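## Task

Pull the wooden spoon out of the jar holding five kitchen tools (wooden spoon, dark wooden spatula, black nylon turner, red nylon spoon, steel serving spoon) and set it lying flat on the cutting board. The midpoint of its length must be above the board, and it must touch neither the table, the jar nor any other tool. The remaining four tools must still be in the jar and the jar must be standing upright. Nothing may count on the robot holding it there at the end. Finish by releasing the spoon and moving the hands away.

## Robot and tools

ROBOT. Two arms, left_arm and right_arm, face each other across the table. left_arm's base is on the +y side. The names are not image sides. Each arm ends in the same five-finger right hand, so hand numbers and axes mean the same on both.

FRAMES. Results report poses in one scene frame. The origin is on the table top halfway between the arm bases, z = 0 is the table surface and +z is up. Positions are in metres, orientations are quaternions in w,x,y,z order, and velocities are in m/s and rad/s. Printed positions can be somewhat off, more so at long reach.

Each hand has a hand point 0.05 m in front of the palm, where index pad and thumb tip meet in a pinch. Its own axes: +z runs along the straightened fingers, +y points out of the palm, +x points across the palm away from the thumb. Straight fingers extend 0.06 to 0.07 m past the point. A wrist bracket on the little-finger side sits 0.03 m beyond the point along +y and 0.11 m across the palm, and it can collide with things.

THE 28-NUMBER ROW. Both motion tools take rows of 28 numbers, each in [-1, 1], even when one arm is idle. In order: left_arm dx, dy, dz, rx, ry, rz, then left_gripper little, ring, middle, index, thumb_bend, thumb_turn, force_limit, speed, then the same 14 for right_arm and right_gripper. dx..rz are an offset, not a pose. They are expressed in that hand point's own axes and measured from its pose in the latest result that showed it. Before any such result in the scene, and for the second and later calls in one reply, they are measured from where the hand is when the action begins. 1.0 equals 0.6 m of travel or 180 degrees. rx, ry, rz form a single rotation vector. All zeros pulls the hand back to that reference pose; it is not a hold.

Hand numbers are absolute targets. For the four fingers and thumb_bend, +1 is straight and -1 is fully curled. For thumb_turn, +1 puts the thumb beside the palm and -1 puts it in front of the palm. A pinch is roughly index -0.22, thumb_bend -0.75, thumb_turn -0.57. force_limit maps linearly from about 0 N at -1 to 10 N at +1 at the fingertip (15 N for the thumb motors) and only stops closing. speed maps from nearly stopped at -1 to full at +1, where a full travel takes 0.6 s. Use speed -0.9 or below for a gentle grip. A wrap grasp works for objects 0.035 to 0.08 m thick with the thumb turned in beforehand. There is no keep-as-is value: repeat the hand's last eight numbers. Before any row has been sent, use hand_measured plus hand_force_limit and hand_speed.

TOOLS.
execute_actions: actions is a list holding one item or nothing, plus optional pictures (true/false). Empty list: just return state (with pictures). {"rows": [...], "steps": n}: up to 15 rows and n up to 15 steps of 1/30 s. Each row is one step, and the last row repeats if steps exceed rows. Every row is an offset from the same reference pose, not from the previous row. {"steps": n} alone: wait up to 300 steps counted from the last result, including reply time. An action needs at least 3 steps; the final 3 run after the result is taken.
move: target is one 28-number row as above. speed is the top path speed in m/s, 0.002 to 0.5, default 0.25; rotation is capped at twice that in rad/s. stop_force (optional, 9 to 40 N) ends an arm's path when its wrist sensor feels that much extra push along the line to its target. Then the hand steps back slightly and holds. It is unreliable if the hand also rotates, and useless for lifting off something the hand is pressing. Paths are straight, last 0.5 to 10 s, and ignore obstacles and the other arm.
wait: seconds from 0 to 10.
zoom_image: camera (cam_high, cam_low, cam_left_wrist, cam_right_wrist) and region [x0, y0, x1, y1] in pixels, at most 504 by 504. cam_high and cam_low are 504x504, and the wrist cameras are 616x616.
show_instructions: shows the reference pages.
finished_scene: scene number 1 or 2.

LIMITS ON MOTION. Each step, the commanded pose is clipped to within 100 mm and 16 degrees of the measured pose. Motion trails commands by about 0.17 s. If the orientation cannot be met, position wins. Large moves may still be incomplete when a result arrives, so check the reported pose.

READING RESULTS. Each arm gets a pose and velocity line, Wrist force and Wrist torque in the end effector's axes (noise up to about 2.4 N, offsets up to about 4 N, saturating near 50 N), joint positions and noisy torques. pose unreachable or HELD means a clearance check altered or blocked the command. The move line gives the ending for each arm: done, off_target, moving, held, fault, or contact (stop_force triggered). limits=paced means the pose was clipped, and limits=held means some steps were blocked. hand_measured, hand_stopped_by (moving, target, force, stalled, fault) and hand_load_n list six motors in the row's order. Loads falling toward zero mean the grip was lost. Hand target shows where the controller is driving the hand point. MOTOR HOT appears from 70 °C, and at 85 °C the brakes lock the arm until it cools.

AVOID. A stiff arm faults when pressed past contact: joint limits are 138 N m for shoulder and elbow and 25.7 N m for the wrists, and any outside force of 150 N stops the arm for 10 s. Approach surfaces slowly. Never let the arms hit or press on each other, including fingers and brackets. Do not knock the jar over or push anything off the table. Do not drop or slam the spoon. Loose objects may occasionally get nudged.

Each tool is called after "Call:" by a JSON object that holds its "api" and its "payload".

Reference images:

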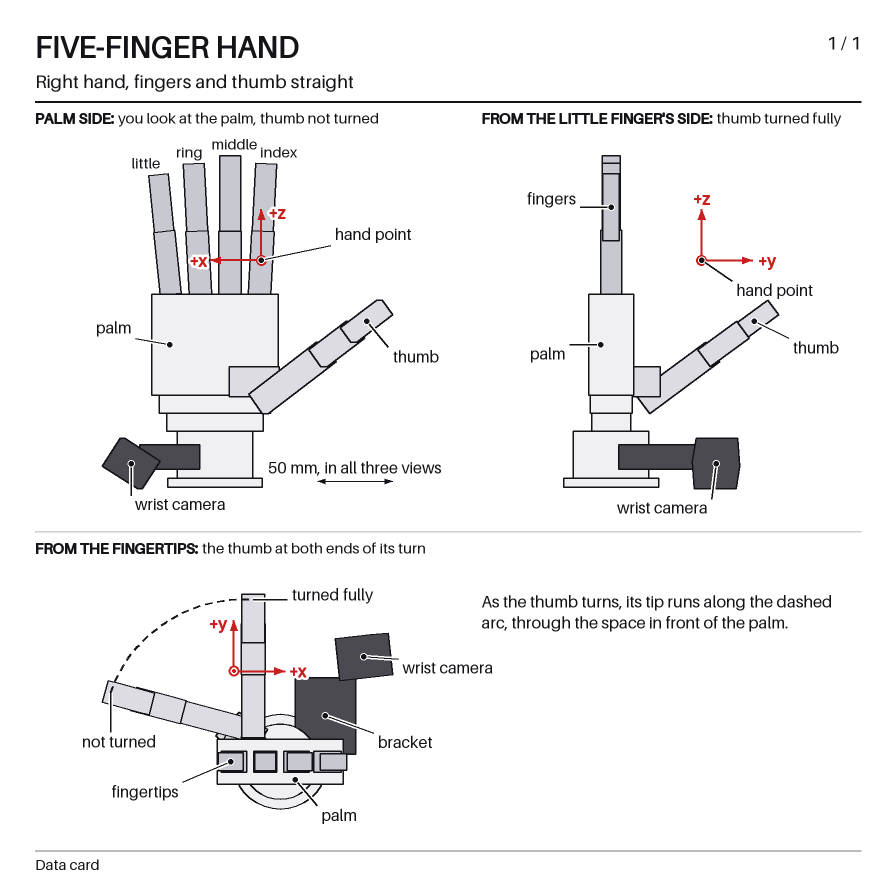

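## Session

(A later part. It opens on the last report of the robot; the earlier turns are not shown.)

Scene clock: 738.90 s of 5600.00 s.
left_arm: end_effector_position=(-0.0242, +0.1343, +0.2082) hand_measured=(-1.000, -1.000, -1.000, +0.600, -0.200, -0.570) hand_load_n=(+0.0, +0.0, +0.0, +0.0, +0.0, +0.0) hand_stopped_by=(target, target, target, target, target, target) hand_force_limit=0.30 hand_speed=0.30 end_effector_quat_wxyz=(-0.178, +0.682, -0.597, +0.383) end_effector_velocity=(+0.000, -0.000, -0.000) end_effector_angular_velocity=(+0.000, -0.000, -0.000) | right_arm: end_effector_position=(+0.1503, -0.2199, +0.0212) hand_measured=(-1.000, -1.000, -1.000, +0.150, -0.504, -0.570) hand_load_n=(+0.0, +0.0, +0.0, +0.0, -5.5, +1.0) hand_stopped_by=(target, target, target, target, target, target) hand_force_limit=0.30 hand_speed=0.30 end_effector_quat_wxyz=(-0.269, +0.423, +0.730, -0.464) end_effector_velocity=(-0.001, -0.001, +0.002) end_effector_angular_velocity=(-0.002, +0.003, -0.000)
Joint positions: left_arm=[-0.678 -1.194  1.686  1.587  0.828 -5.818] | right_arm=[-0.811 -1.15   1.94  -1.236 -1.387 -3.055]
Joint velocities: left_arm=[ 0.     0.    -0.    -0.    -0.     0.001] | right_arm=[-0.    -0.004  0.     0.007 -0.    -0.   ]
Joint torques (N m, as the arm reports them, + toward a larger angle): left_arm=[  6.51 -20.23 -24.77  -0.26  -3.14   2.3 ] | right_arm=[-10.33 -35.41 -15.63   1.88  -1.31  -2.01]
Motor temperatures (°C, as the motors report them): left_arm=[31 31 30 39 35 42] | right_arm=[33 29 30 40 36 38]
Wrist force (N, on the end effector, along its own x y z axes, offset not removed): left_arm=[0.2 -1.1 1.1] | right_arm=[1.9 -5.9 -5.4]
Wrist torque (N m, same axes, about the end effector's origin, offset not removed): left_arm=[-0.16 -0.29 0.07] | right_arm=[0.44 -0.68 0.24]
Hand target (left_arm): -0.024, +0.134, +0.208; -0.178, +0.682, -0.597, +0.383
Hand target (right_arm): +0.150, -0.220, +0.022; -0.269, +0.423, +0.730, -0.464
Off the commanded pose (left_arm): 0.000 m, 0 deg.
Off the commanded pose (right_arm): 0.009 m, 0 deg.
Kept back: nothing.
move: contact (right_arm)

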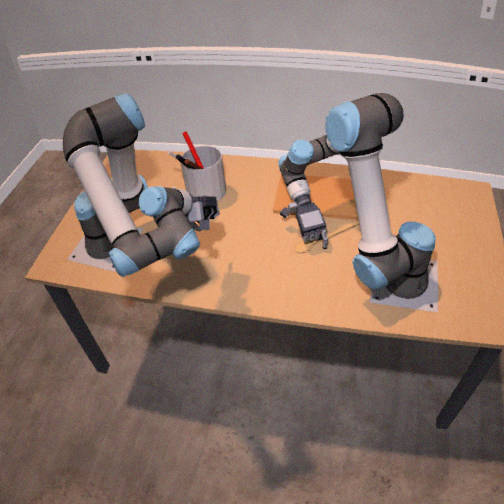

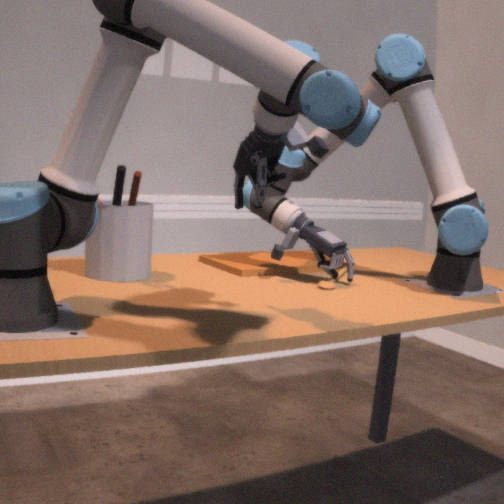

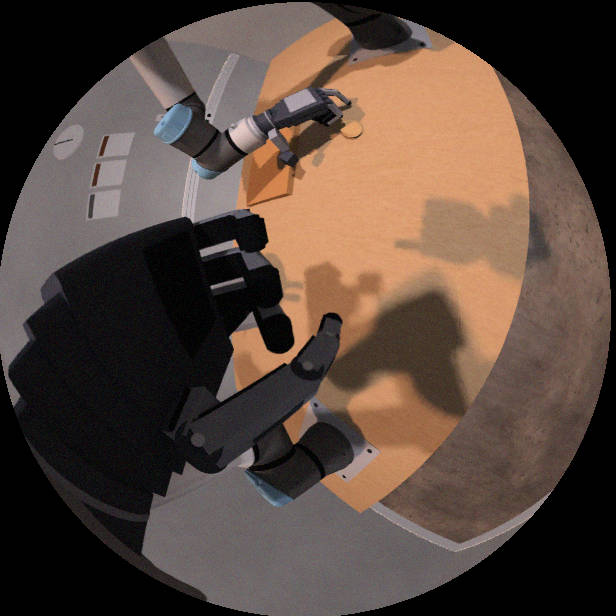

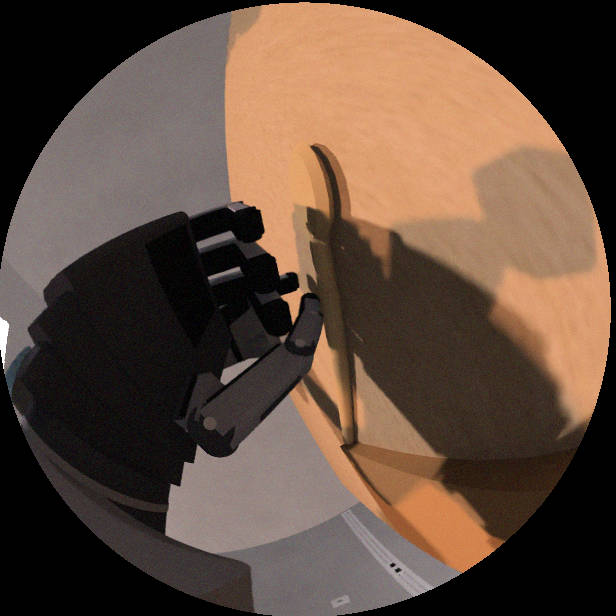

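Call:
{"api": "move", "payload": {"target": [0,0,0,0,0,0,-1,-1,-1,0.6,-0.2,-0.57,0.3,0.3,0,-0.004,-0.03,0,0,0,-1,-1,-1,0.15,-0.5,-0.57,0.3,0.3], "speed": 0.015}}

Call:
{"api": "move", "payload": {"target": [0,0,0,0,0,0,-1,-1,-1,0.6,-0.2,-0.57,0.3,0.3,0,0.03,0.014,0,0,0,-1,-1,-1,0.15,-0.5,-0.57,0.3,0.3], "speed": 0.005, "stop_force": 9}}

Call:
{"api": "zoom_image", "payload": {"camera": "cam_low", "region": [280,230,400,310]}}

Scene clock: 740.63 s of 5600.00 s.
left_arm: end_effector_position=(-0.0242, +0.1343, +0.2082) hand_measured=(-1.000, -1.000, -1.000, +0.600, -0.200, -0.570) hand_load_n=(+0.0, +0.0, +0.0, +0.0, +0.0, +0.0) hand_stopped_by=(target, target, target, target, target, target) hand_force_limit=0.30 hand_speed=0.30 end_effector_quat_wxyz=(-0.178, +0.682, -0.597, +0.383) end_effector_velocity=(-0.000, -0.000, +0.000) end_effector_angular_velocity=(-0.002, +0.000, +0.000) | right_arm: end_effector_position=(+0.1633, -0.2125, +0.0309) hand_measured=(-1.000, -1.000, -1.000, +0.150, -0.500, -0.570) hand_load_n=(+0.0, +0.0, +0.0, +0.0, +0.0, +0.0) hand_stopped_by=(target, target, target, target, target, target) hand_force_limit=0.30 hand_speed=0.30 end_effector_quat_wxyz=(-0.269, +0.423, +0.730, -0.464) end_effector_velocity=(+0.002, +0.001, +0.001) end_effector_angular_velocity=(-0.001, +0.000, -0.000)
Joint positions: left_arm=[-0.678 -1.194  1.686  1.587  0.828 -5.818] | right_arm=[-0.817 -1.142  1.892 -1.197 -1.392 -3.057]
Joint velocities: left_arm=[-0.    -0.    -0.     0.001 -0.001 -0.002] | right_arm=[-0.001  0.002 -0.007  0.006 -0.001 -0.   ]
Joint torques (N m, as the arm reports them, + toward a larger angle): left_arm=[  7.14 -20.61 -24.6   -0.39  -3.08   2.35] | right_arm=[-12.61 -21.3  -24.73   3.02  -1.73  -2.36]
Motor temperatures (°C, as the motors report them): left_arm=[31 31 30 39 35 42] | right_arm=[33 29 30 40 36 38]
Wrist force (N, on the end effector, along its own x y z axes, offset not removed): left_arm=[-0.2 -1.5 1.1] | right_arm=[1.2 3.6 2.2]
Wrist torque (N m, same axes, about the end effector's origin, offset not removed): left_arm=[-0.25 -0.23 0.08] | right_arm=[0.61 -0.38 0.18]
Hand target (left_arm): -0.024, +0.134, +0.208; -0.178, +0.682, -0.597, +0.383
Hand target (right_arm): +0.164, -0.212, +0.031; -0.269, +0.423, +0.730, -0.464
Off the commanded pose (left_arm): 0.000 m, 0 deg.
Off the commanded pose (right_arm): 0.000 m, 0 deg.
Kept back: nothing.
move: done

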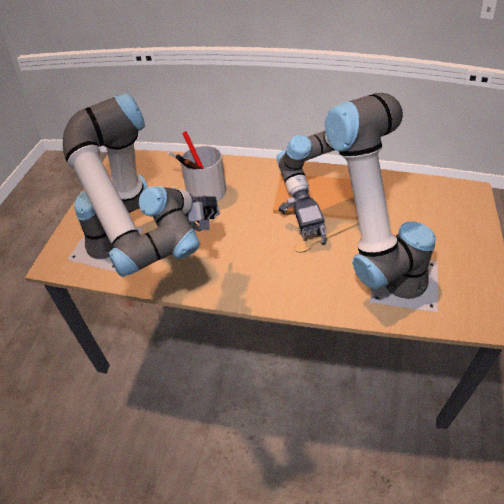

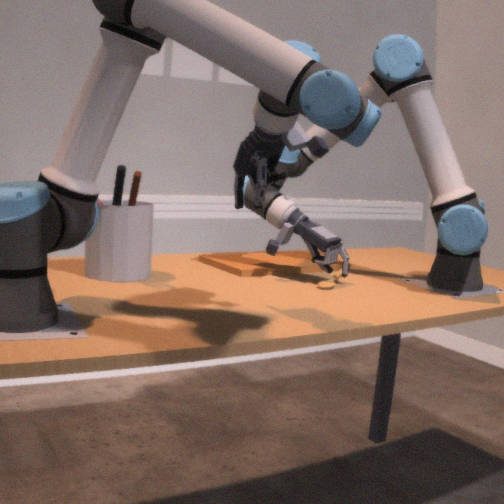

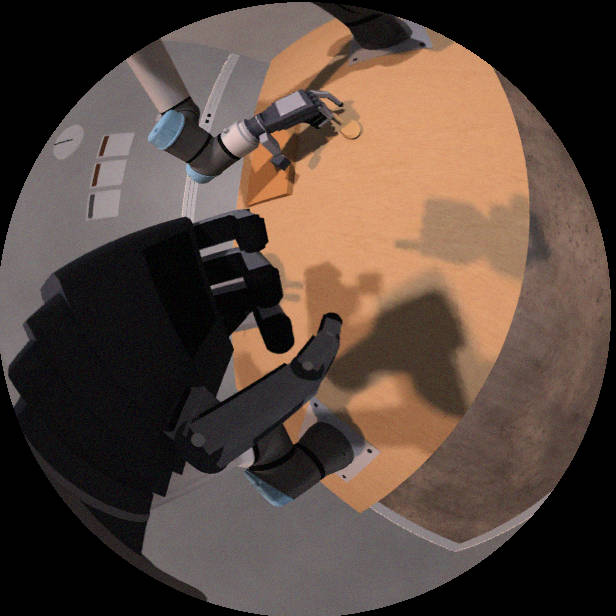

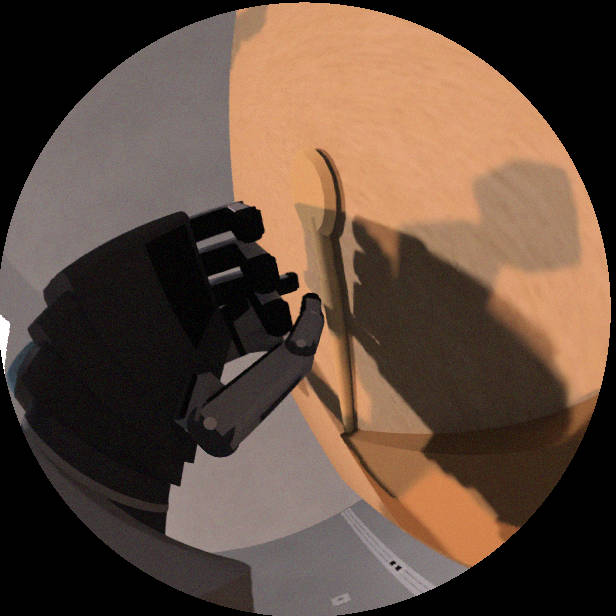

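Scene clock: 743.57 s of 5600.00 s.
left_arm: end_effector_position=(-0.0242, +0.1343, +0.2082) hand_measured=(-1.000, -1.000, -1.000, +0.600, -0.200, -0.570) hand_load_n=(+0.0, +0.0, +0.0, +0.0, +0.0, +0.0) hand_stopped_by=(target, target, target, target, target, target) hand_force_limit=0.30 hand_speed=0.30 end_effector_quat_wxyz=(-0.178, +0.682, -0.597, +0.383) end_effector_velocity=(+0.001, +0.000, -0.000) end_effector_angular_velocity=(+0.001, -0.000, +0.001) | right_arm: end_effector_position=(+0.1633, -0.2125, +0.0181) hand_measured=(-1.000, -1.000, -1.000, +0.150, -0.504, -0.570) hand_load_n=(+0.0, +0.0, +0.0, +0.0, -7.0, +2.0) hand_stopped_by=(target, target, target, target, target, target) hand_force_limit=0.30 hand_speed=0.30 end_effector_quat_wxyz=(-0.269, +0.423, +0.730, -0.464) end_effector_velocity=(-0.001, -0.001, +0.002) end_effector_angular_velocity=(-0.003, +0.002, -0.002)
Joint positions: left_arm=[-0.678 -1.194  1.686  1.587  0.828 -5.818] | right_arm=[-0.817 -1.12   1.901 -1.228 -1.392 -3.057]
Joint velocities: left_arm=[ 0.001  0.     0.001 -0.001  0.     0.001] | right_arm=[-0.001 -0.004  0.     0.007  0.001  0.001]
Joint torques (N m, as the arm reports them, + toward a larger angle): left_arm=[  6.73 -20.77 -24.83  -0.27  -3.18   2.37] | right_arm=[ 12.27 -33.53 -13.38   2.12   2.18   0.91]
Motor temperatures (°C, as the motors report them): left_arm=[31 31 30 39 35 42] | right_arm=[33 29 30 40 36 38]
Wrist force (N, on the end effector, along its own x y z axes, offset not removed): left_arm=[2.2 -1.3 1.1] | right_arm=[1.0 -10.2 -10.2]
Wrist torque (N m, same axes, about the end effector's origin, offset not removed): left_arm=[-0.21 -0.59 0.20] | right_arm=[0.19 -0.50 0.10]
Hand target (left_arm): -0.024, +0.134, +0.208; -0.178, +0.682, -0.597, +0.383
Hand target (right_arm): +0.163, -0.212, +0.019; -0.269, +0.423, +0.730, -0.464
Off the commanded pose (left_arm): 0.000 m, 0 deg.
Off the commanded pose (right_arm): 0.007 m, 0 deg.
Kept back: nothing.
move: contact (right_arm)

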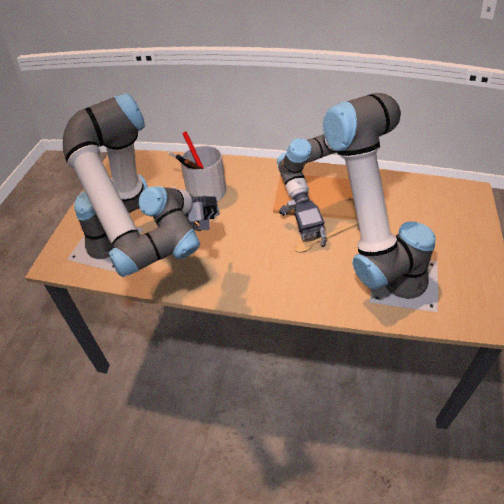

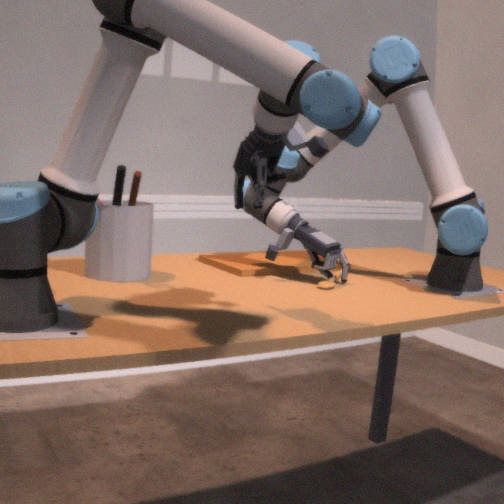

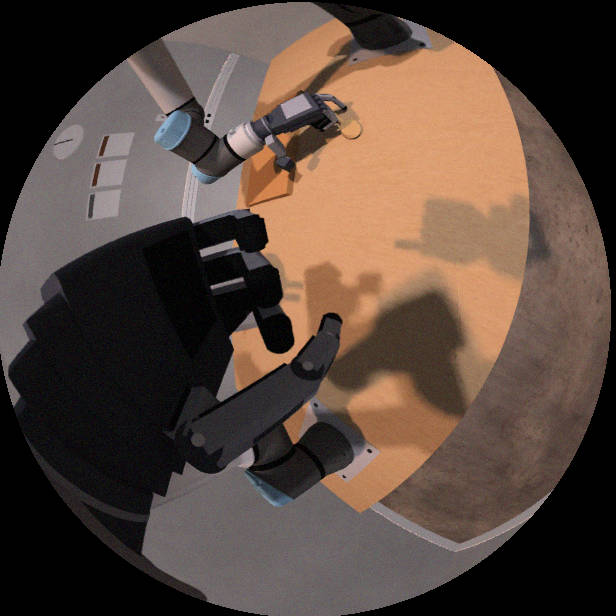

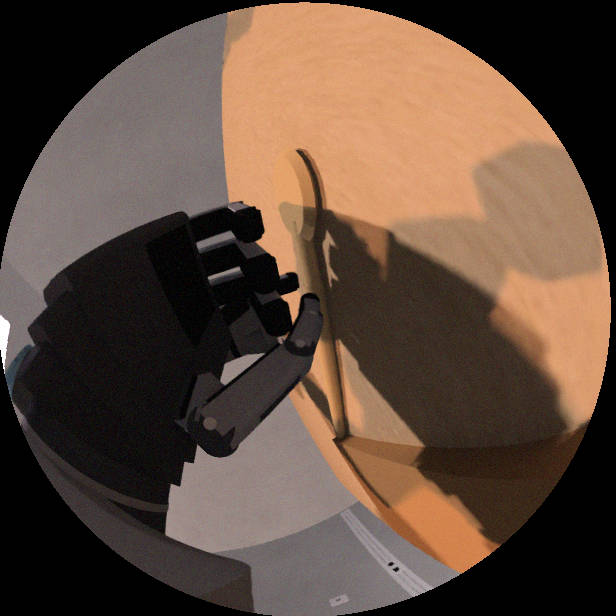

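Region (280, 230, 400, 310) of cam_low's 504x504 image, scaled by 4.200, with more detail than that image has.

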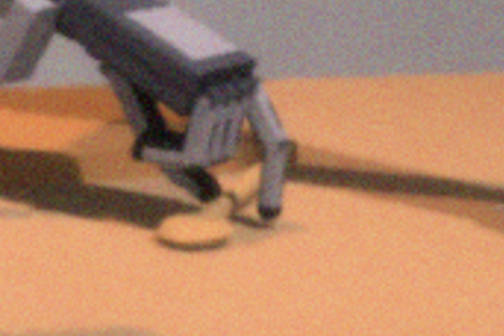

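Call:
{"api": "move", "payload": {"target": [0,0,0,0,0,0,-1,-1,-1,0.6,-0.2,-0.57,0.3,0.3,0,-0.004,-0.002,0,0,0,-1,-1,-1,-0.45,-0.6,-0.57,0.2,-0.5], "speed": 0.005}}

Call:
{"api": "zoom_image", "payload": {"camera": "cam_low", "region": [280,230,400,310]}}

Scene clock: 744.50 s of 5600.00 s.
left_arm: end_effector_position=(-0.0242, +0.1343, +0.2082) hand_measured=(-1.000, -1.000, -1.000, +0.600, -0.200, -0.570) hand_load_n=(+0.0, +0.0, +0.0, +0.0, +0.0, +0.0) hand_stopped_by=(target, target, target, target, target, target) hand_force_limit=0.30 hand_speed=0.30 end_effector_quat_wxyz=(-0.178, +0.682, -0.597, +0.383) end_effector_velocity=(+0.000, +0.000, -0.000) end_effector_angular_velocity=(+0.001, -0.001, -0.000) | right_arm: end_effector_position=(+0.1633, -0.2124, +0.0206) hand_measured=(-1.000, -1.000, -1.000, -0.178, -0.600, -0.570) hand_load_n=(+0.0, +0.0, +0.0, +0.5, +0.0, +0.0) hand_stopped_by=(target, target, target, force, target, target) hand_force_limit=0.20 hand_speed=-0.50 end_effector_quat_wxyz=(-0.269, +0.423, +0.730, -0.464) end_effector_velocity=(+0.000, -0.000, +0.002) end_effector_angular_velocity=(+0.000, -0.000, +0.001)
Joint positions: left_arm=[-0.678 -1.194  1.686  1.587  0.828 -5.818] | right_arm=[-0.817 -1.124  1.899 -1.221 -1.392 -3.057]
Joint velocities: left_arm=[-0.    -0.     0.001  0.    -0.     0.   ] | right_arm=[-0.    -0.003 -0.001  0.004 -0.    -0.   ]
Joint torques (N m, as the arm reports them, + toward a larger angle): left_arm=[  6.78 -20.1  -24.51  -0.29  -3.08   2.24] | right_arm=[  7.96 -40.04 -25.     2.65   1.08   0.37]
Motor temperatures (°C, as the motors report them): left_arm=[31 31 30 39 35 42] | right_arm=[33 29 30 40 36 38]
Wrist force (N, on the end effector, along its own x y z axes, offset not removed): left_arm=[-0.2 -1.2 1.1] | right_arm=[1.4 2.8 2.4]
Wrist torque (N m, same axes, about the end effector's origin, offset not removed): left_arm=[-0.19 -0.23 0.05] | right_arm=[0.56 -0.44 0.12]
Hand target (left_arm): -0.024, +0.134, +0.208; -0.178, +0.682, -0.597, +0.383
Hand target (right_arm): +0.163, -0.212, +0.021; -0.269, +0.423, +0.730, -0.464
Off the commanded pose (left_arm): 0.000 m, 0 deg.
Off the commanded pose (right_arm): 0.000 m, 0 deg.
Kept back: nothing.
move: done

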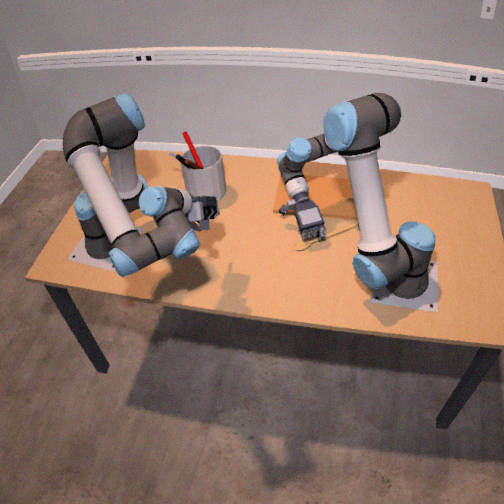

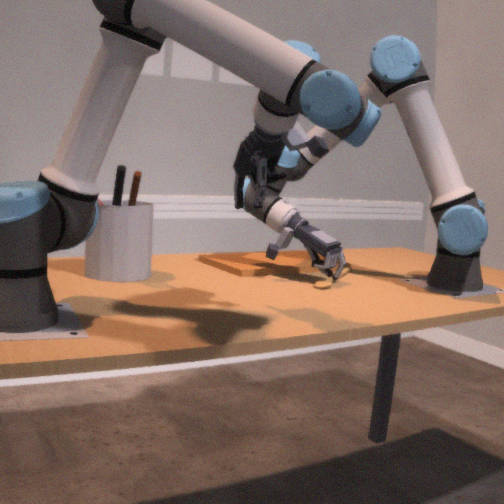

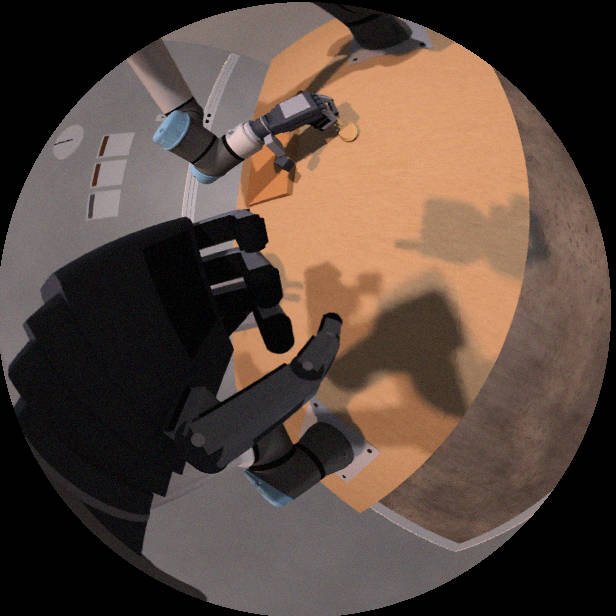

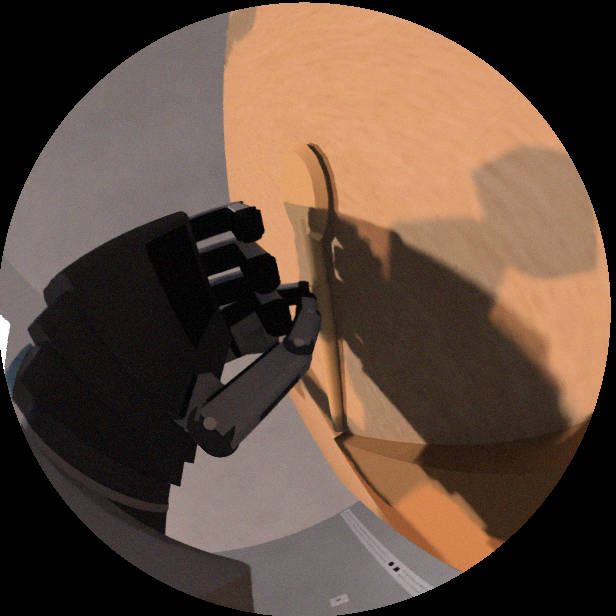

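Region (280, 230, 400, 310) of cam_low's 504x504 image, scaled by 4.200, with more detail than that image has.

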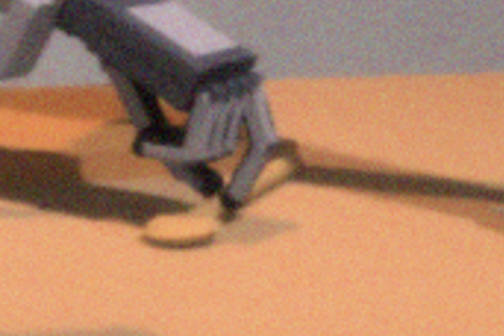

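Call:
{"api": "move", "payload": {"target": [0,0,0,0,0,0,-1,-1,-1,0.6,-0.2,-0.57,0.3,0.3,0,0,0,0,0,0,-1,-1,-1,-0.5,-0.7,-0.57,0.6,-0.5]}}

Call:
{"api": "move", "payload": {"target": [0,0,0,0,0,0,-1,-1,-1,0.6,-0.2,-0.57,0.3,0.3,0,-0.06,-0.028,0,0,0,-1,-1,-1,-0.5,-0.7,-0.57,0.6,-0.5], "speed": 0.03}}

Scene clock: 745.43 s of 5600.00 s.
left_arm: end_effector_position=(-0.0242, +0.1343, +0.2082) hand_measured=(-1.000, -1.000, -1.000, +0.600, -0.200, -0.570) hand_load_n=(+0.0, +0.0, +0.0, +0.0, +0.0, +0.0) hand_stopped_by=(target, target, target, target, target, target) hand_force_limit=0.30 hand_speed=0.30 end_effector_quat_wxyz=(-0.178, +0.682, -0.597, +0.383) end_effector_velocity=(+0.000, -0.000, +0.000) end_effector_angular_velocity=(-0.002, +0.001, +0.001) | right_arm: end_effector_position=(+0.1634, -0.2124, +0.0207) hand_measured=(-1.000, -1.000, -1.000, -0.248, -0.680, -0.570) hand_load_n=(+0.0, +0.0, +0.0, +11.0, +10.5, +0.0) hand_stopped_by=(target, target, target, force, stalled, target) hand_force_limit=0.60 hand_speed=-0.50 end_effector_quat_wxyz=(-0.269, +0.423, +0.730, -0.464) end_effector_velocity=(-0.001, +0.000, -0.000) end_effector_angular_velocity=(-0.001, +0.000, +0.001)
Joint positions: left_arm=[-0.678 -1.194  1.686  1.587  0.828 -5.818] | right_arm=[-0.817 -1.124  1.899 -1.221 -1.392 -3.057]
Joint velocities: left_arm=[ 0.001 -0.001 -0.     0.    -0.    -0.002] | right_arm=[ 0.001  0.001  0.    -0.001  0.001  0.001]
Joint torques (N m, as the arm reports them, + toward a larger angle): left_arm=[  7.04 -19.91 -24.42  -0.33  -3.1    2.28] | right_arm=[  7.75 -23.13  -9.77  -2.22   0.59   0.25]
Motor temperatures (°C, as the motors report them): left_arm=[31 31 30 39 35 42] | right_arm=[33 29 30 40 36 38]
Wrist force (N, on the end effector, along its own x y z axes, offset not removed): left_arm=[-0.1 -1.7 1.3] | right_arm=[1.7 2.1 2.7]
Wrist torque (N m, same axes, about the end effector's origin, offset not removed): left_arm=[-0.33 -0.27 -0.04] | right_arm=[0.33 -0.55 0.17]
Hand target (left_arm): -0.024, +0.134, +0.208; -0.178, +0.682, -0.597, +0.383
Hand target (right_arm): +0.163, -0.212, +0.021; -0.269, +0.423, +0.730, -0.464
Off the commanded pose (left_arm): 0.000 m, 0 deg.
Off the commanded pose (right_arm): 0.000 m, 0 deg.
Kept back: nothing.
move: done

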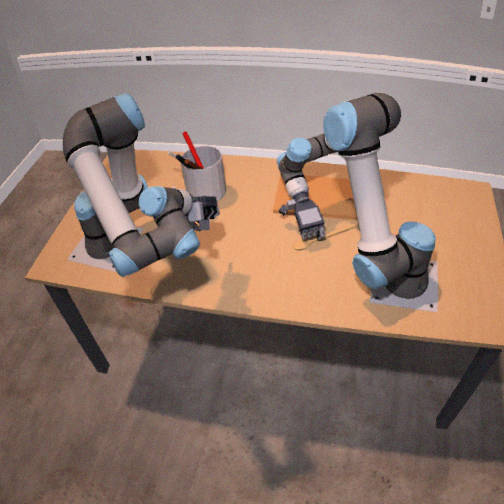

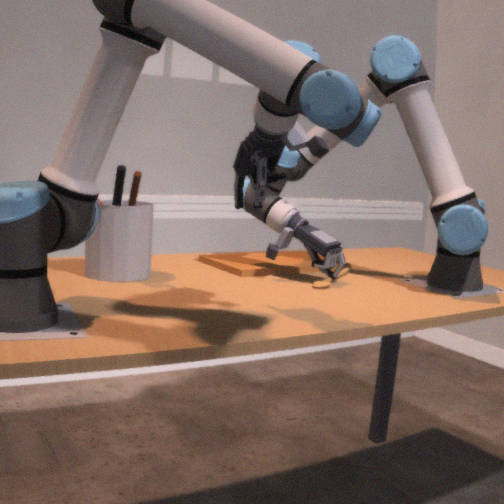

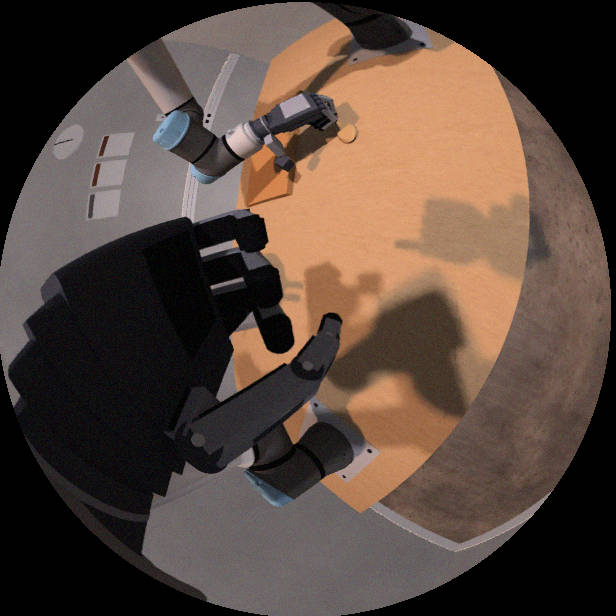

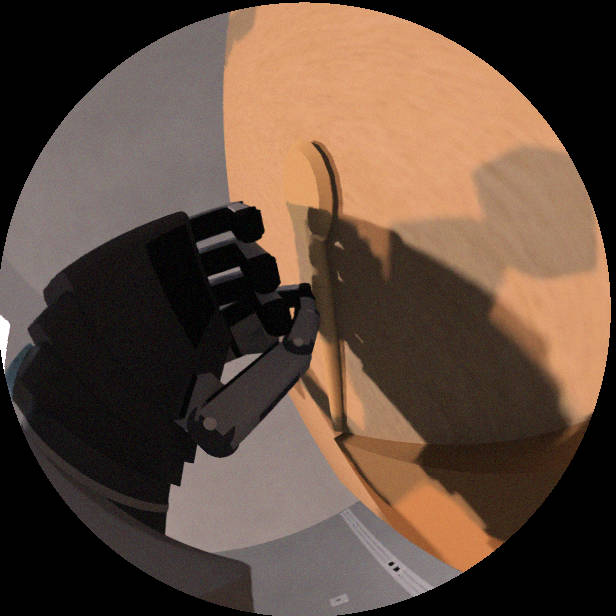

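Scene clock: 747.17 s of 5600.00 s.
left_arm: end_effector_position=(-0.0242, +0.1343, +0.2082) hand_measured=(-1.000, -1.000, -1.000, +0.600, -0.200, -0.570) hand_load_n=(+0.0, +0.0, +0.0, +0.0, +0.0, +0.0) hand_stopped_by=(target, target, target, target, target, target) hand_force_limit=0.30 hand_speed=0.30 end_effector_quat_wxyz=(-0.178, +0.682, -0.597, +0.383) end_effector_velocity=(-0.000, +0.000, -0.000) end_effector_angular_velocity=(+0.000, -0.001, +0.000) | right_arm: end_effector_position=(+0.1633, -0.2125, +0.0601) hand_measured=(-1.000, -1.000, -1.000, -0.248, -0.680, -0.570) hand_load_n=(+0.0, +0.0, +0.0, +11.0, +10.5, +0.0) hand_stopped_by=(target, target, target, force, stalled, target) hand_force_limit=0.60 hand_speed=-0.50 end_effector_quat_wxyz=(-0.269, +0.423, +0.730, -0.464) end_effector_velocity=(+0.000, -0.000, +0.002) end_effector_angular_velocity=(-0.001, -0.000, -0.000)
Joint positions: left_arm=[-0.678 -1.194  1.686  1.587  0.828 -5.818] | right_arm=[-0.817 -1.189  1.867 -1.125 -1.392 -3.057]
Joint velocities: left_arm=[-0.     0.001 -0.     0.001  0.    -0.001] | right_arm=[-0.    -0.004 -0.002  0.006 -0.001  0.001]
Joint torques (N m, as the arm reports them, + toward a larger angle): left_arm=[  7.13 -20.18 -24.64  -0.23  -3.18   2.35] | right_arm=[ -4.87 -40.57 -23.81   3.56  -1.69  -0.01]
Motor temperatures (°C, as the motors report them): left_arm=[31 31 30 39 35 42] | right_arm=[33 29 30 40 36 38]
Wrist force (N, on the end effector, along its own x y z axes, offset not removed): left_arm=[0.1 -0.3 1.3] | right_arm=[3.0 0.6 4.7]
Wrist torque (N m, same axes, about the end effector's origin, offset not removed): left_arm=[-0.05 -0.37 0.16] | right_arm=[0.03 -0.66 0.19]
Hand target (left_arm): -0.024, +0.134, +0.208; -0.178, +0.682, -0.597, +0.383
Hand target (right_arm): +0.163, -0.212, +0.060; -0.269, +0.423, +0.730, -0.464
Off the commanded pose (left_arm): 0.000 m, 0 deg.
Off the commanded pose (right_arm): 0.000 m, 0 deg.
Kept back: nothing.
move: done

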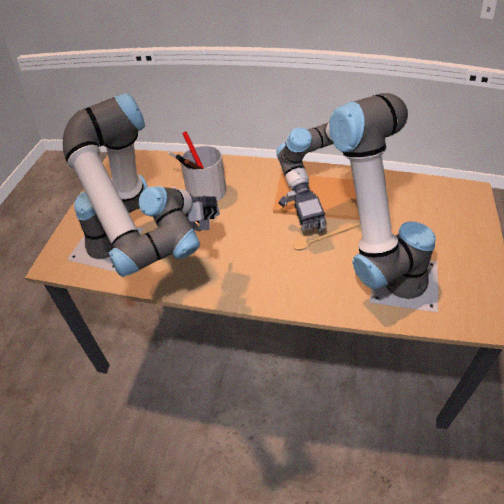

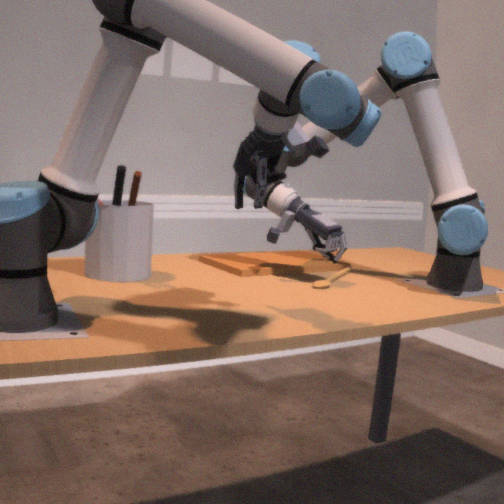

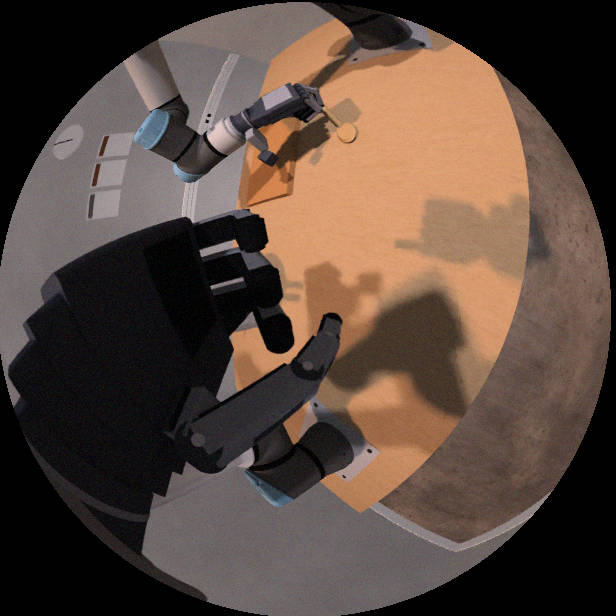

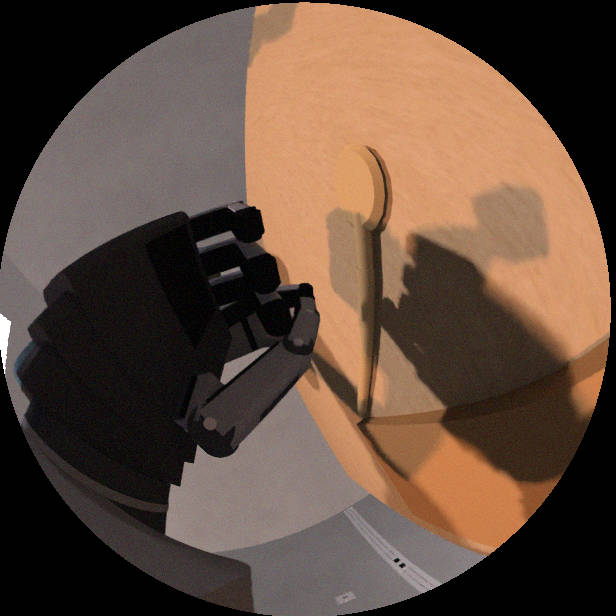

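Call:
{"api": "move", "payload": {"target": [0,0,0,0,0,0,-1,-1,-1,0.6,-0.2,-0.57,0.3,0.3,0,0.03,0.027,0,0,0,-1,-1,-1,0.05,-0.75,-0.57,0.3,0.0], "speed": 0.03}}

Call:
{"api": "move", "payload": {"target": [0,0,0,0,0,0,-1,-1,-1,0.6,-0.2,-0.57,0.3,0.3,0,0.045,0.021,0,0,0,-1,-1,-1,0.05,-0.75,-0.57,0.3,0.0], "speed": 0.005, "stop_force": 9}}

Call:
{"api": "zoom_image", "payload": {"camera": "cam_low", "region": [280,230,400,310]}}

Scene clock: 748.70 s of 5600.00 s.
left_arm: end_effector_position=(-0.0242, +0.1343, +0.2082) hand_measured=(-1.000, -1.000, -1.000, +0.600, -0.200, -0.570) hand_load_n=(+0.0, +0.0, +0.0, +0.0, +0.0, +0.0) hand_stopped_by=(target, target, target, target, target, target) hand_force_limit=0.30 hand_speed=0.30 end_effector_quat_wxyz=(-0.178, +0.682, -0.597, +0.383) end_effector_velocity=(-0.000, -0.000, +0.000) end_effector_angular_velocity=(-0.001, -0.000, -0.002) | right_arm: end_effector_position=(+0.1573, -0.2159, +0.0372) hand_measured=(-1.000, -1.000, -1.000, +0.050, -0.686, -0.570) hand_load_n=(+0.0, +0.0, +0.0, +0.0, +0.0, +0.0) hand_stopped_by=(target, target, target, target, force, target) hand_force_limit=0.30 hand_speed=0.00 end_effector_quat_wxyz=(-0.269, +0.423, +0.730, -0.464) end_effector_velocity=(-0.001, -0.000, -0.002) end_effector_angular_velocity=(+0.001, -0.000, +0.001)
Joint positions: left_arm=[-0.678 -1.194  1.686  1.587  0.828 -5.818] | right_arm=[-0.814 -1.164  1.906 -1.188 -1.39  -3.056]
Joint velocities: left_arm=[-0.001 -0.001  0.    -0.    -0.001  0.   ] | right_arm=[ 0.001  0.003  0.004 -0.007  0.001 -0.   ]
Joint torques (N m, as the arm reports them, + toward a larger angle): left_arm=[  7.49 -20.47 -24.72  -0.27  -3.05   2.29] | right_arm=[ 13.9  -21.64  -5.12  -2.21   2.02   2.7 ]
Motor temperatures (°C, as the motors report them): left_arm=[31 31 30 39 35 42] | right_arm=[33 29 30 40 36 38]
Wrist force (N, on the end effector, along its own x y z axes, offset not removed): left_arm=[1.2 -0.7 0.8] | right_arm=[-0.9 1.8 2.7]
Wrist torque (N m, same axes, about the end effector's origin, offset not removed): left_arm=[-0.08 -0.40 0.22] | right_arm=[0.35 -0.11 -0.08]
Hand target (left_arm): -0.024, +0.134, +0.208; -0.178, +0.682, -0.597, +0.383
Hand target (right_arm): +0.157, -0.216, +0.037; -0.269, +0.423, +0.730, -0.464
Off the commanded pose (left_arm): 0.000 m, 0 deg.
Off the commanded pose (right_arm): 0.000 m, 0 deg.
Kept back: nothing.
move: done

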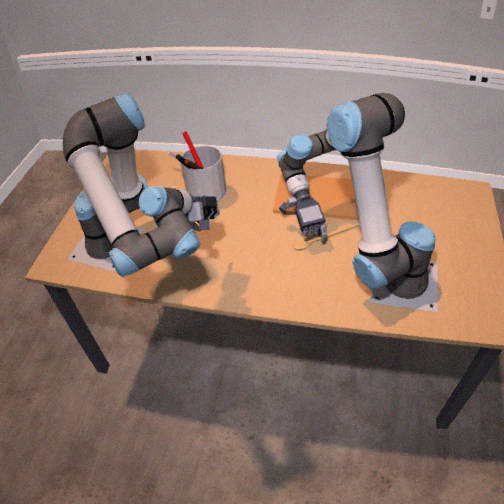

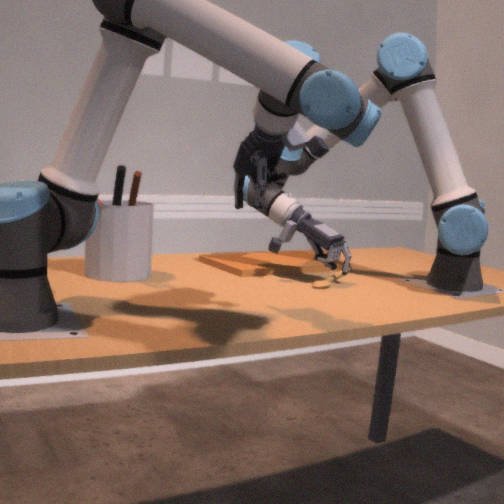

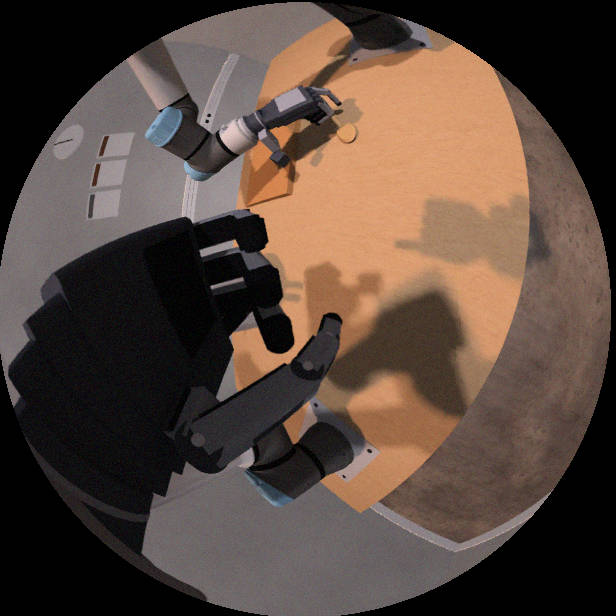

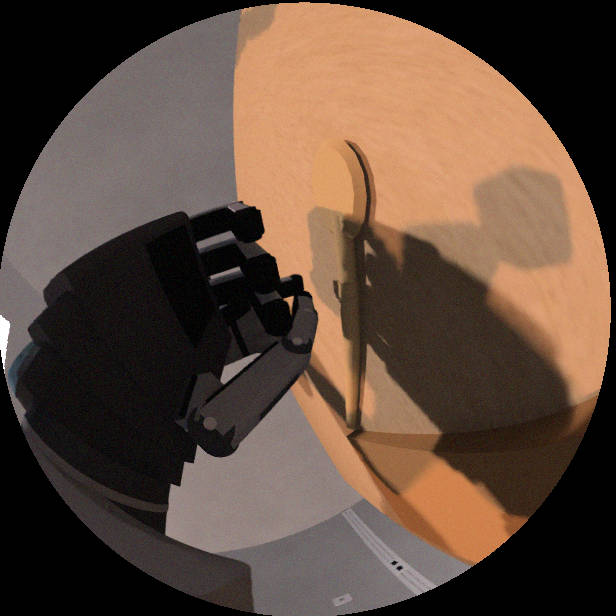

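Scene clock: 753.33 s of 5600.00 s.
left_arm: end_effector_position=(-0.0242, +0.1343, +0.2082) hand_measured=(-1.000, -1.000, -1.000, +0.600, -0.200, -0.570) hand_load_n=(+0.0, +0.0, +0.0, +0.0, +0.0, +0.0) hand_stopped_by=(target, target, target, target, target, target) hand_force_limit=0.30 hand_speed=0.30 end_effector_quat_wxyz=(-0.178, +0.682, -0.597, +0.383) end_effector_velocity=(+0.000, +0.000, +0.000) end_effector_angular_velocity=(+0.001, +0.000, +0.001) | right_arm: end_effector_position=(+0.1573, -0.2159, +0.0159) hand_measured=(-1.000, -1.000, -1.000, +0.050, -0.692, -0.570) hand_load_n=(+0.0, +0.0, +0.0, +0.0, -9.0, +1.5) hand_stopped_by=(target, target, target, target, force, target) hand_force_limit=0.30 hand_speed=0.00 end_effector_quat_wxyz=(-0.269, +0.423, +0.730, -0.464) end_effector_velocity=(-0.001, -0.001, +0.002) end_effector_angular_velocity=(-0.002, +0.003, -0.001)
Joint positions: left_arm=[-0.678 -1.194  1.686  1.587  0.828 -5.818] | right_arm=[-0.814 -1.127  1.922 -1.241 -1.39  -3.056]
Joint velocities: left_arm=[ 0.001 -0.     0.     0.     0.     0.   ] | right_arm=[-0.001 -0.004  0.     0.007  0.001 -0.   ]
Joint torques (N m, as the arm reports them, + toward a larger angle): left_arm=[  6.88 -20.33 -24.38  -0.3   -3.03   2.21] | right_arm=[ 13.04 -38.74 -19.91   0.78   2.12   2.2 ]
Motor temperatures (°C, as the motors report them): left_arm=[31 31 30 39 35 42] | right_arm=[33 29 30 40 36 38]
Wrist force (N, on the end effector, along its own x y z axes, offset not removed): left_arm=[-0.8 -1.0 0.9] | right_arm=[-0.7 -9.5 -2.2]
Wrist torque (N m, same axes, about the end effector's origin, offset not removed): left_arm=[-0.07 -0.13 0.01] | right_arm=[0.31 -0.29 0.20]
Hand target (left_arm): -0.024, +0.134, +0.208; -0.178, +0.682, -0.597, +0.383
Hand target (right_arm): +0.157, -0.216, +0.016; -0.269, +0.423, +0.730, -0.464
Off the commanded pose (left_arm): 0.000 m, 0 deg.
Off the commanded pose (right_arm): 0.009 m, 0 deg.
Kept back: nothing.
move: contact (right_arm)

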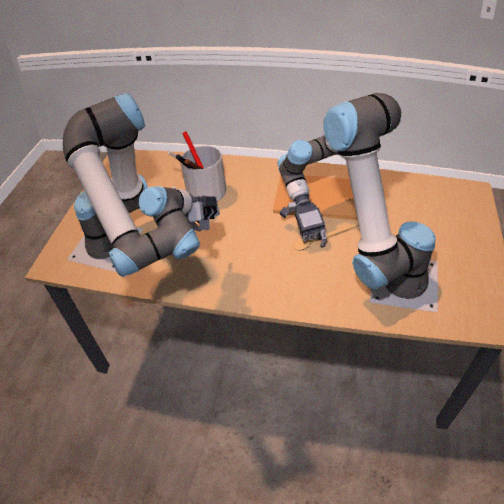

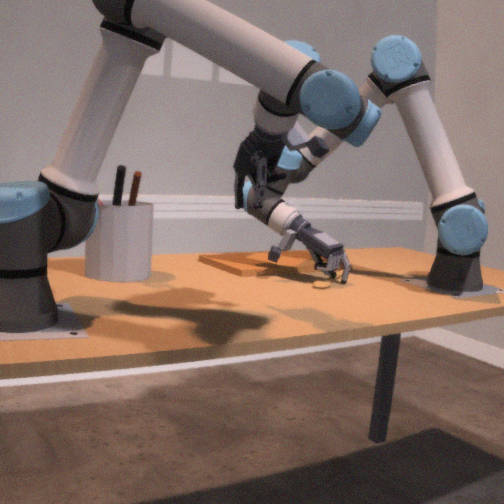

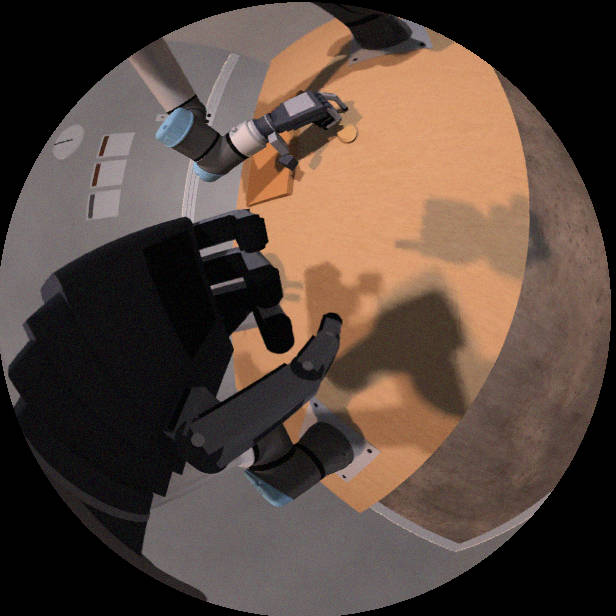

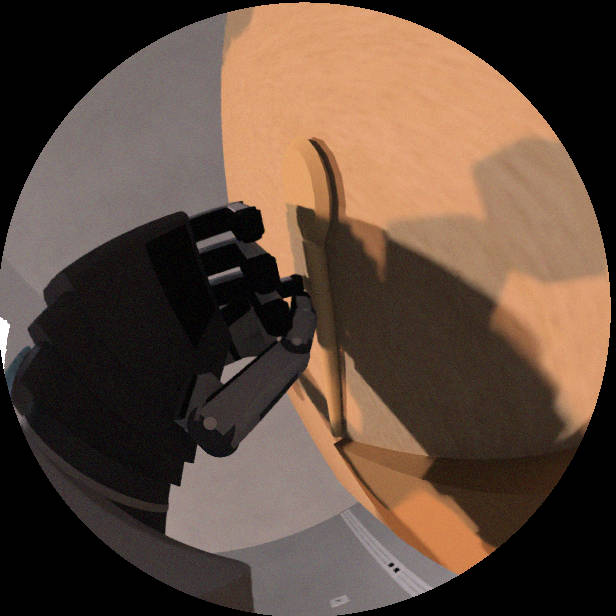

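Region (280, 230, 400, 310) of cam_low's 504x504 image, scaled by 4.200, with more detail than that image has.

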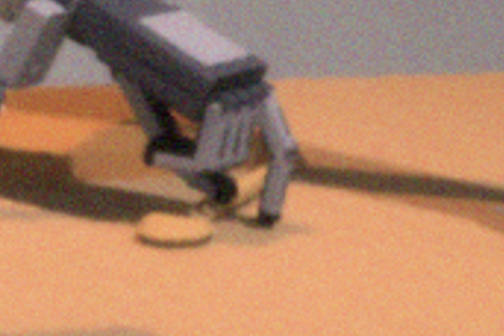

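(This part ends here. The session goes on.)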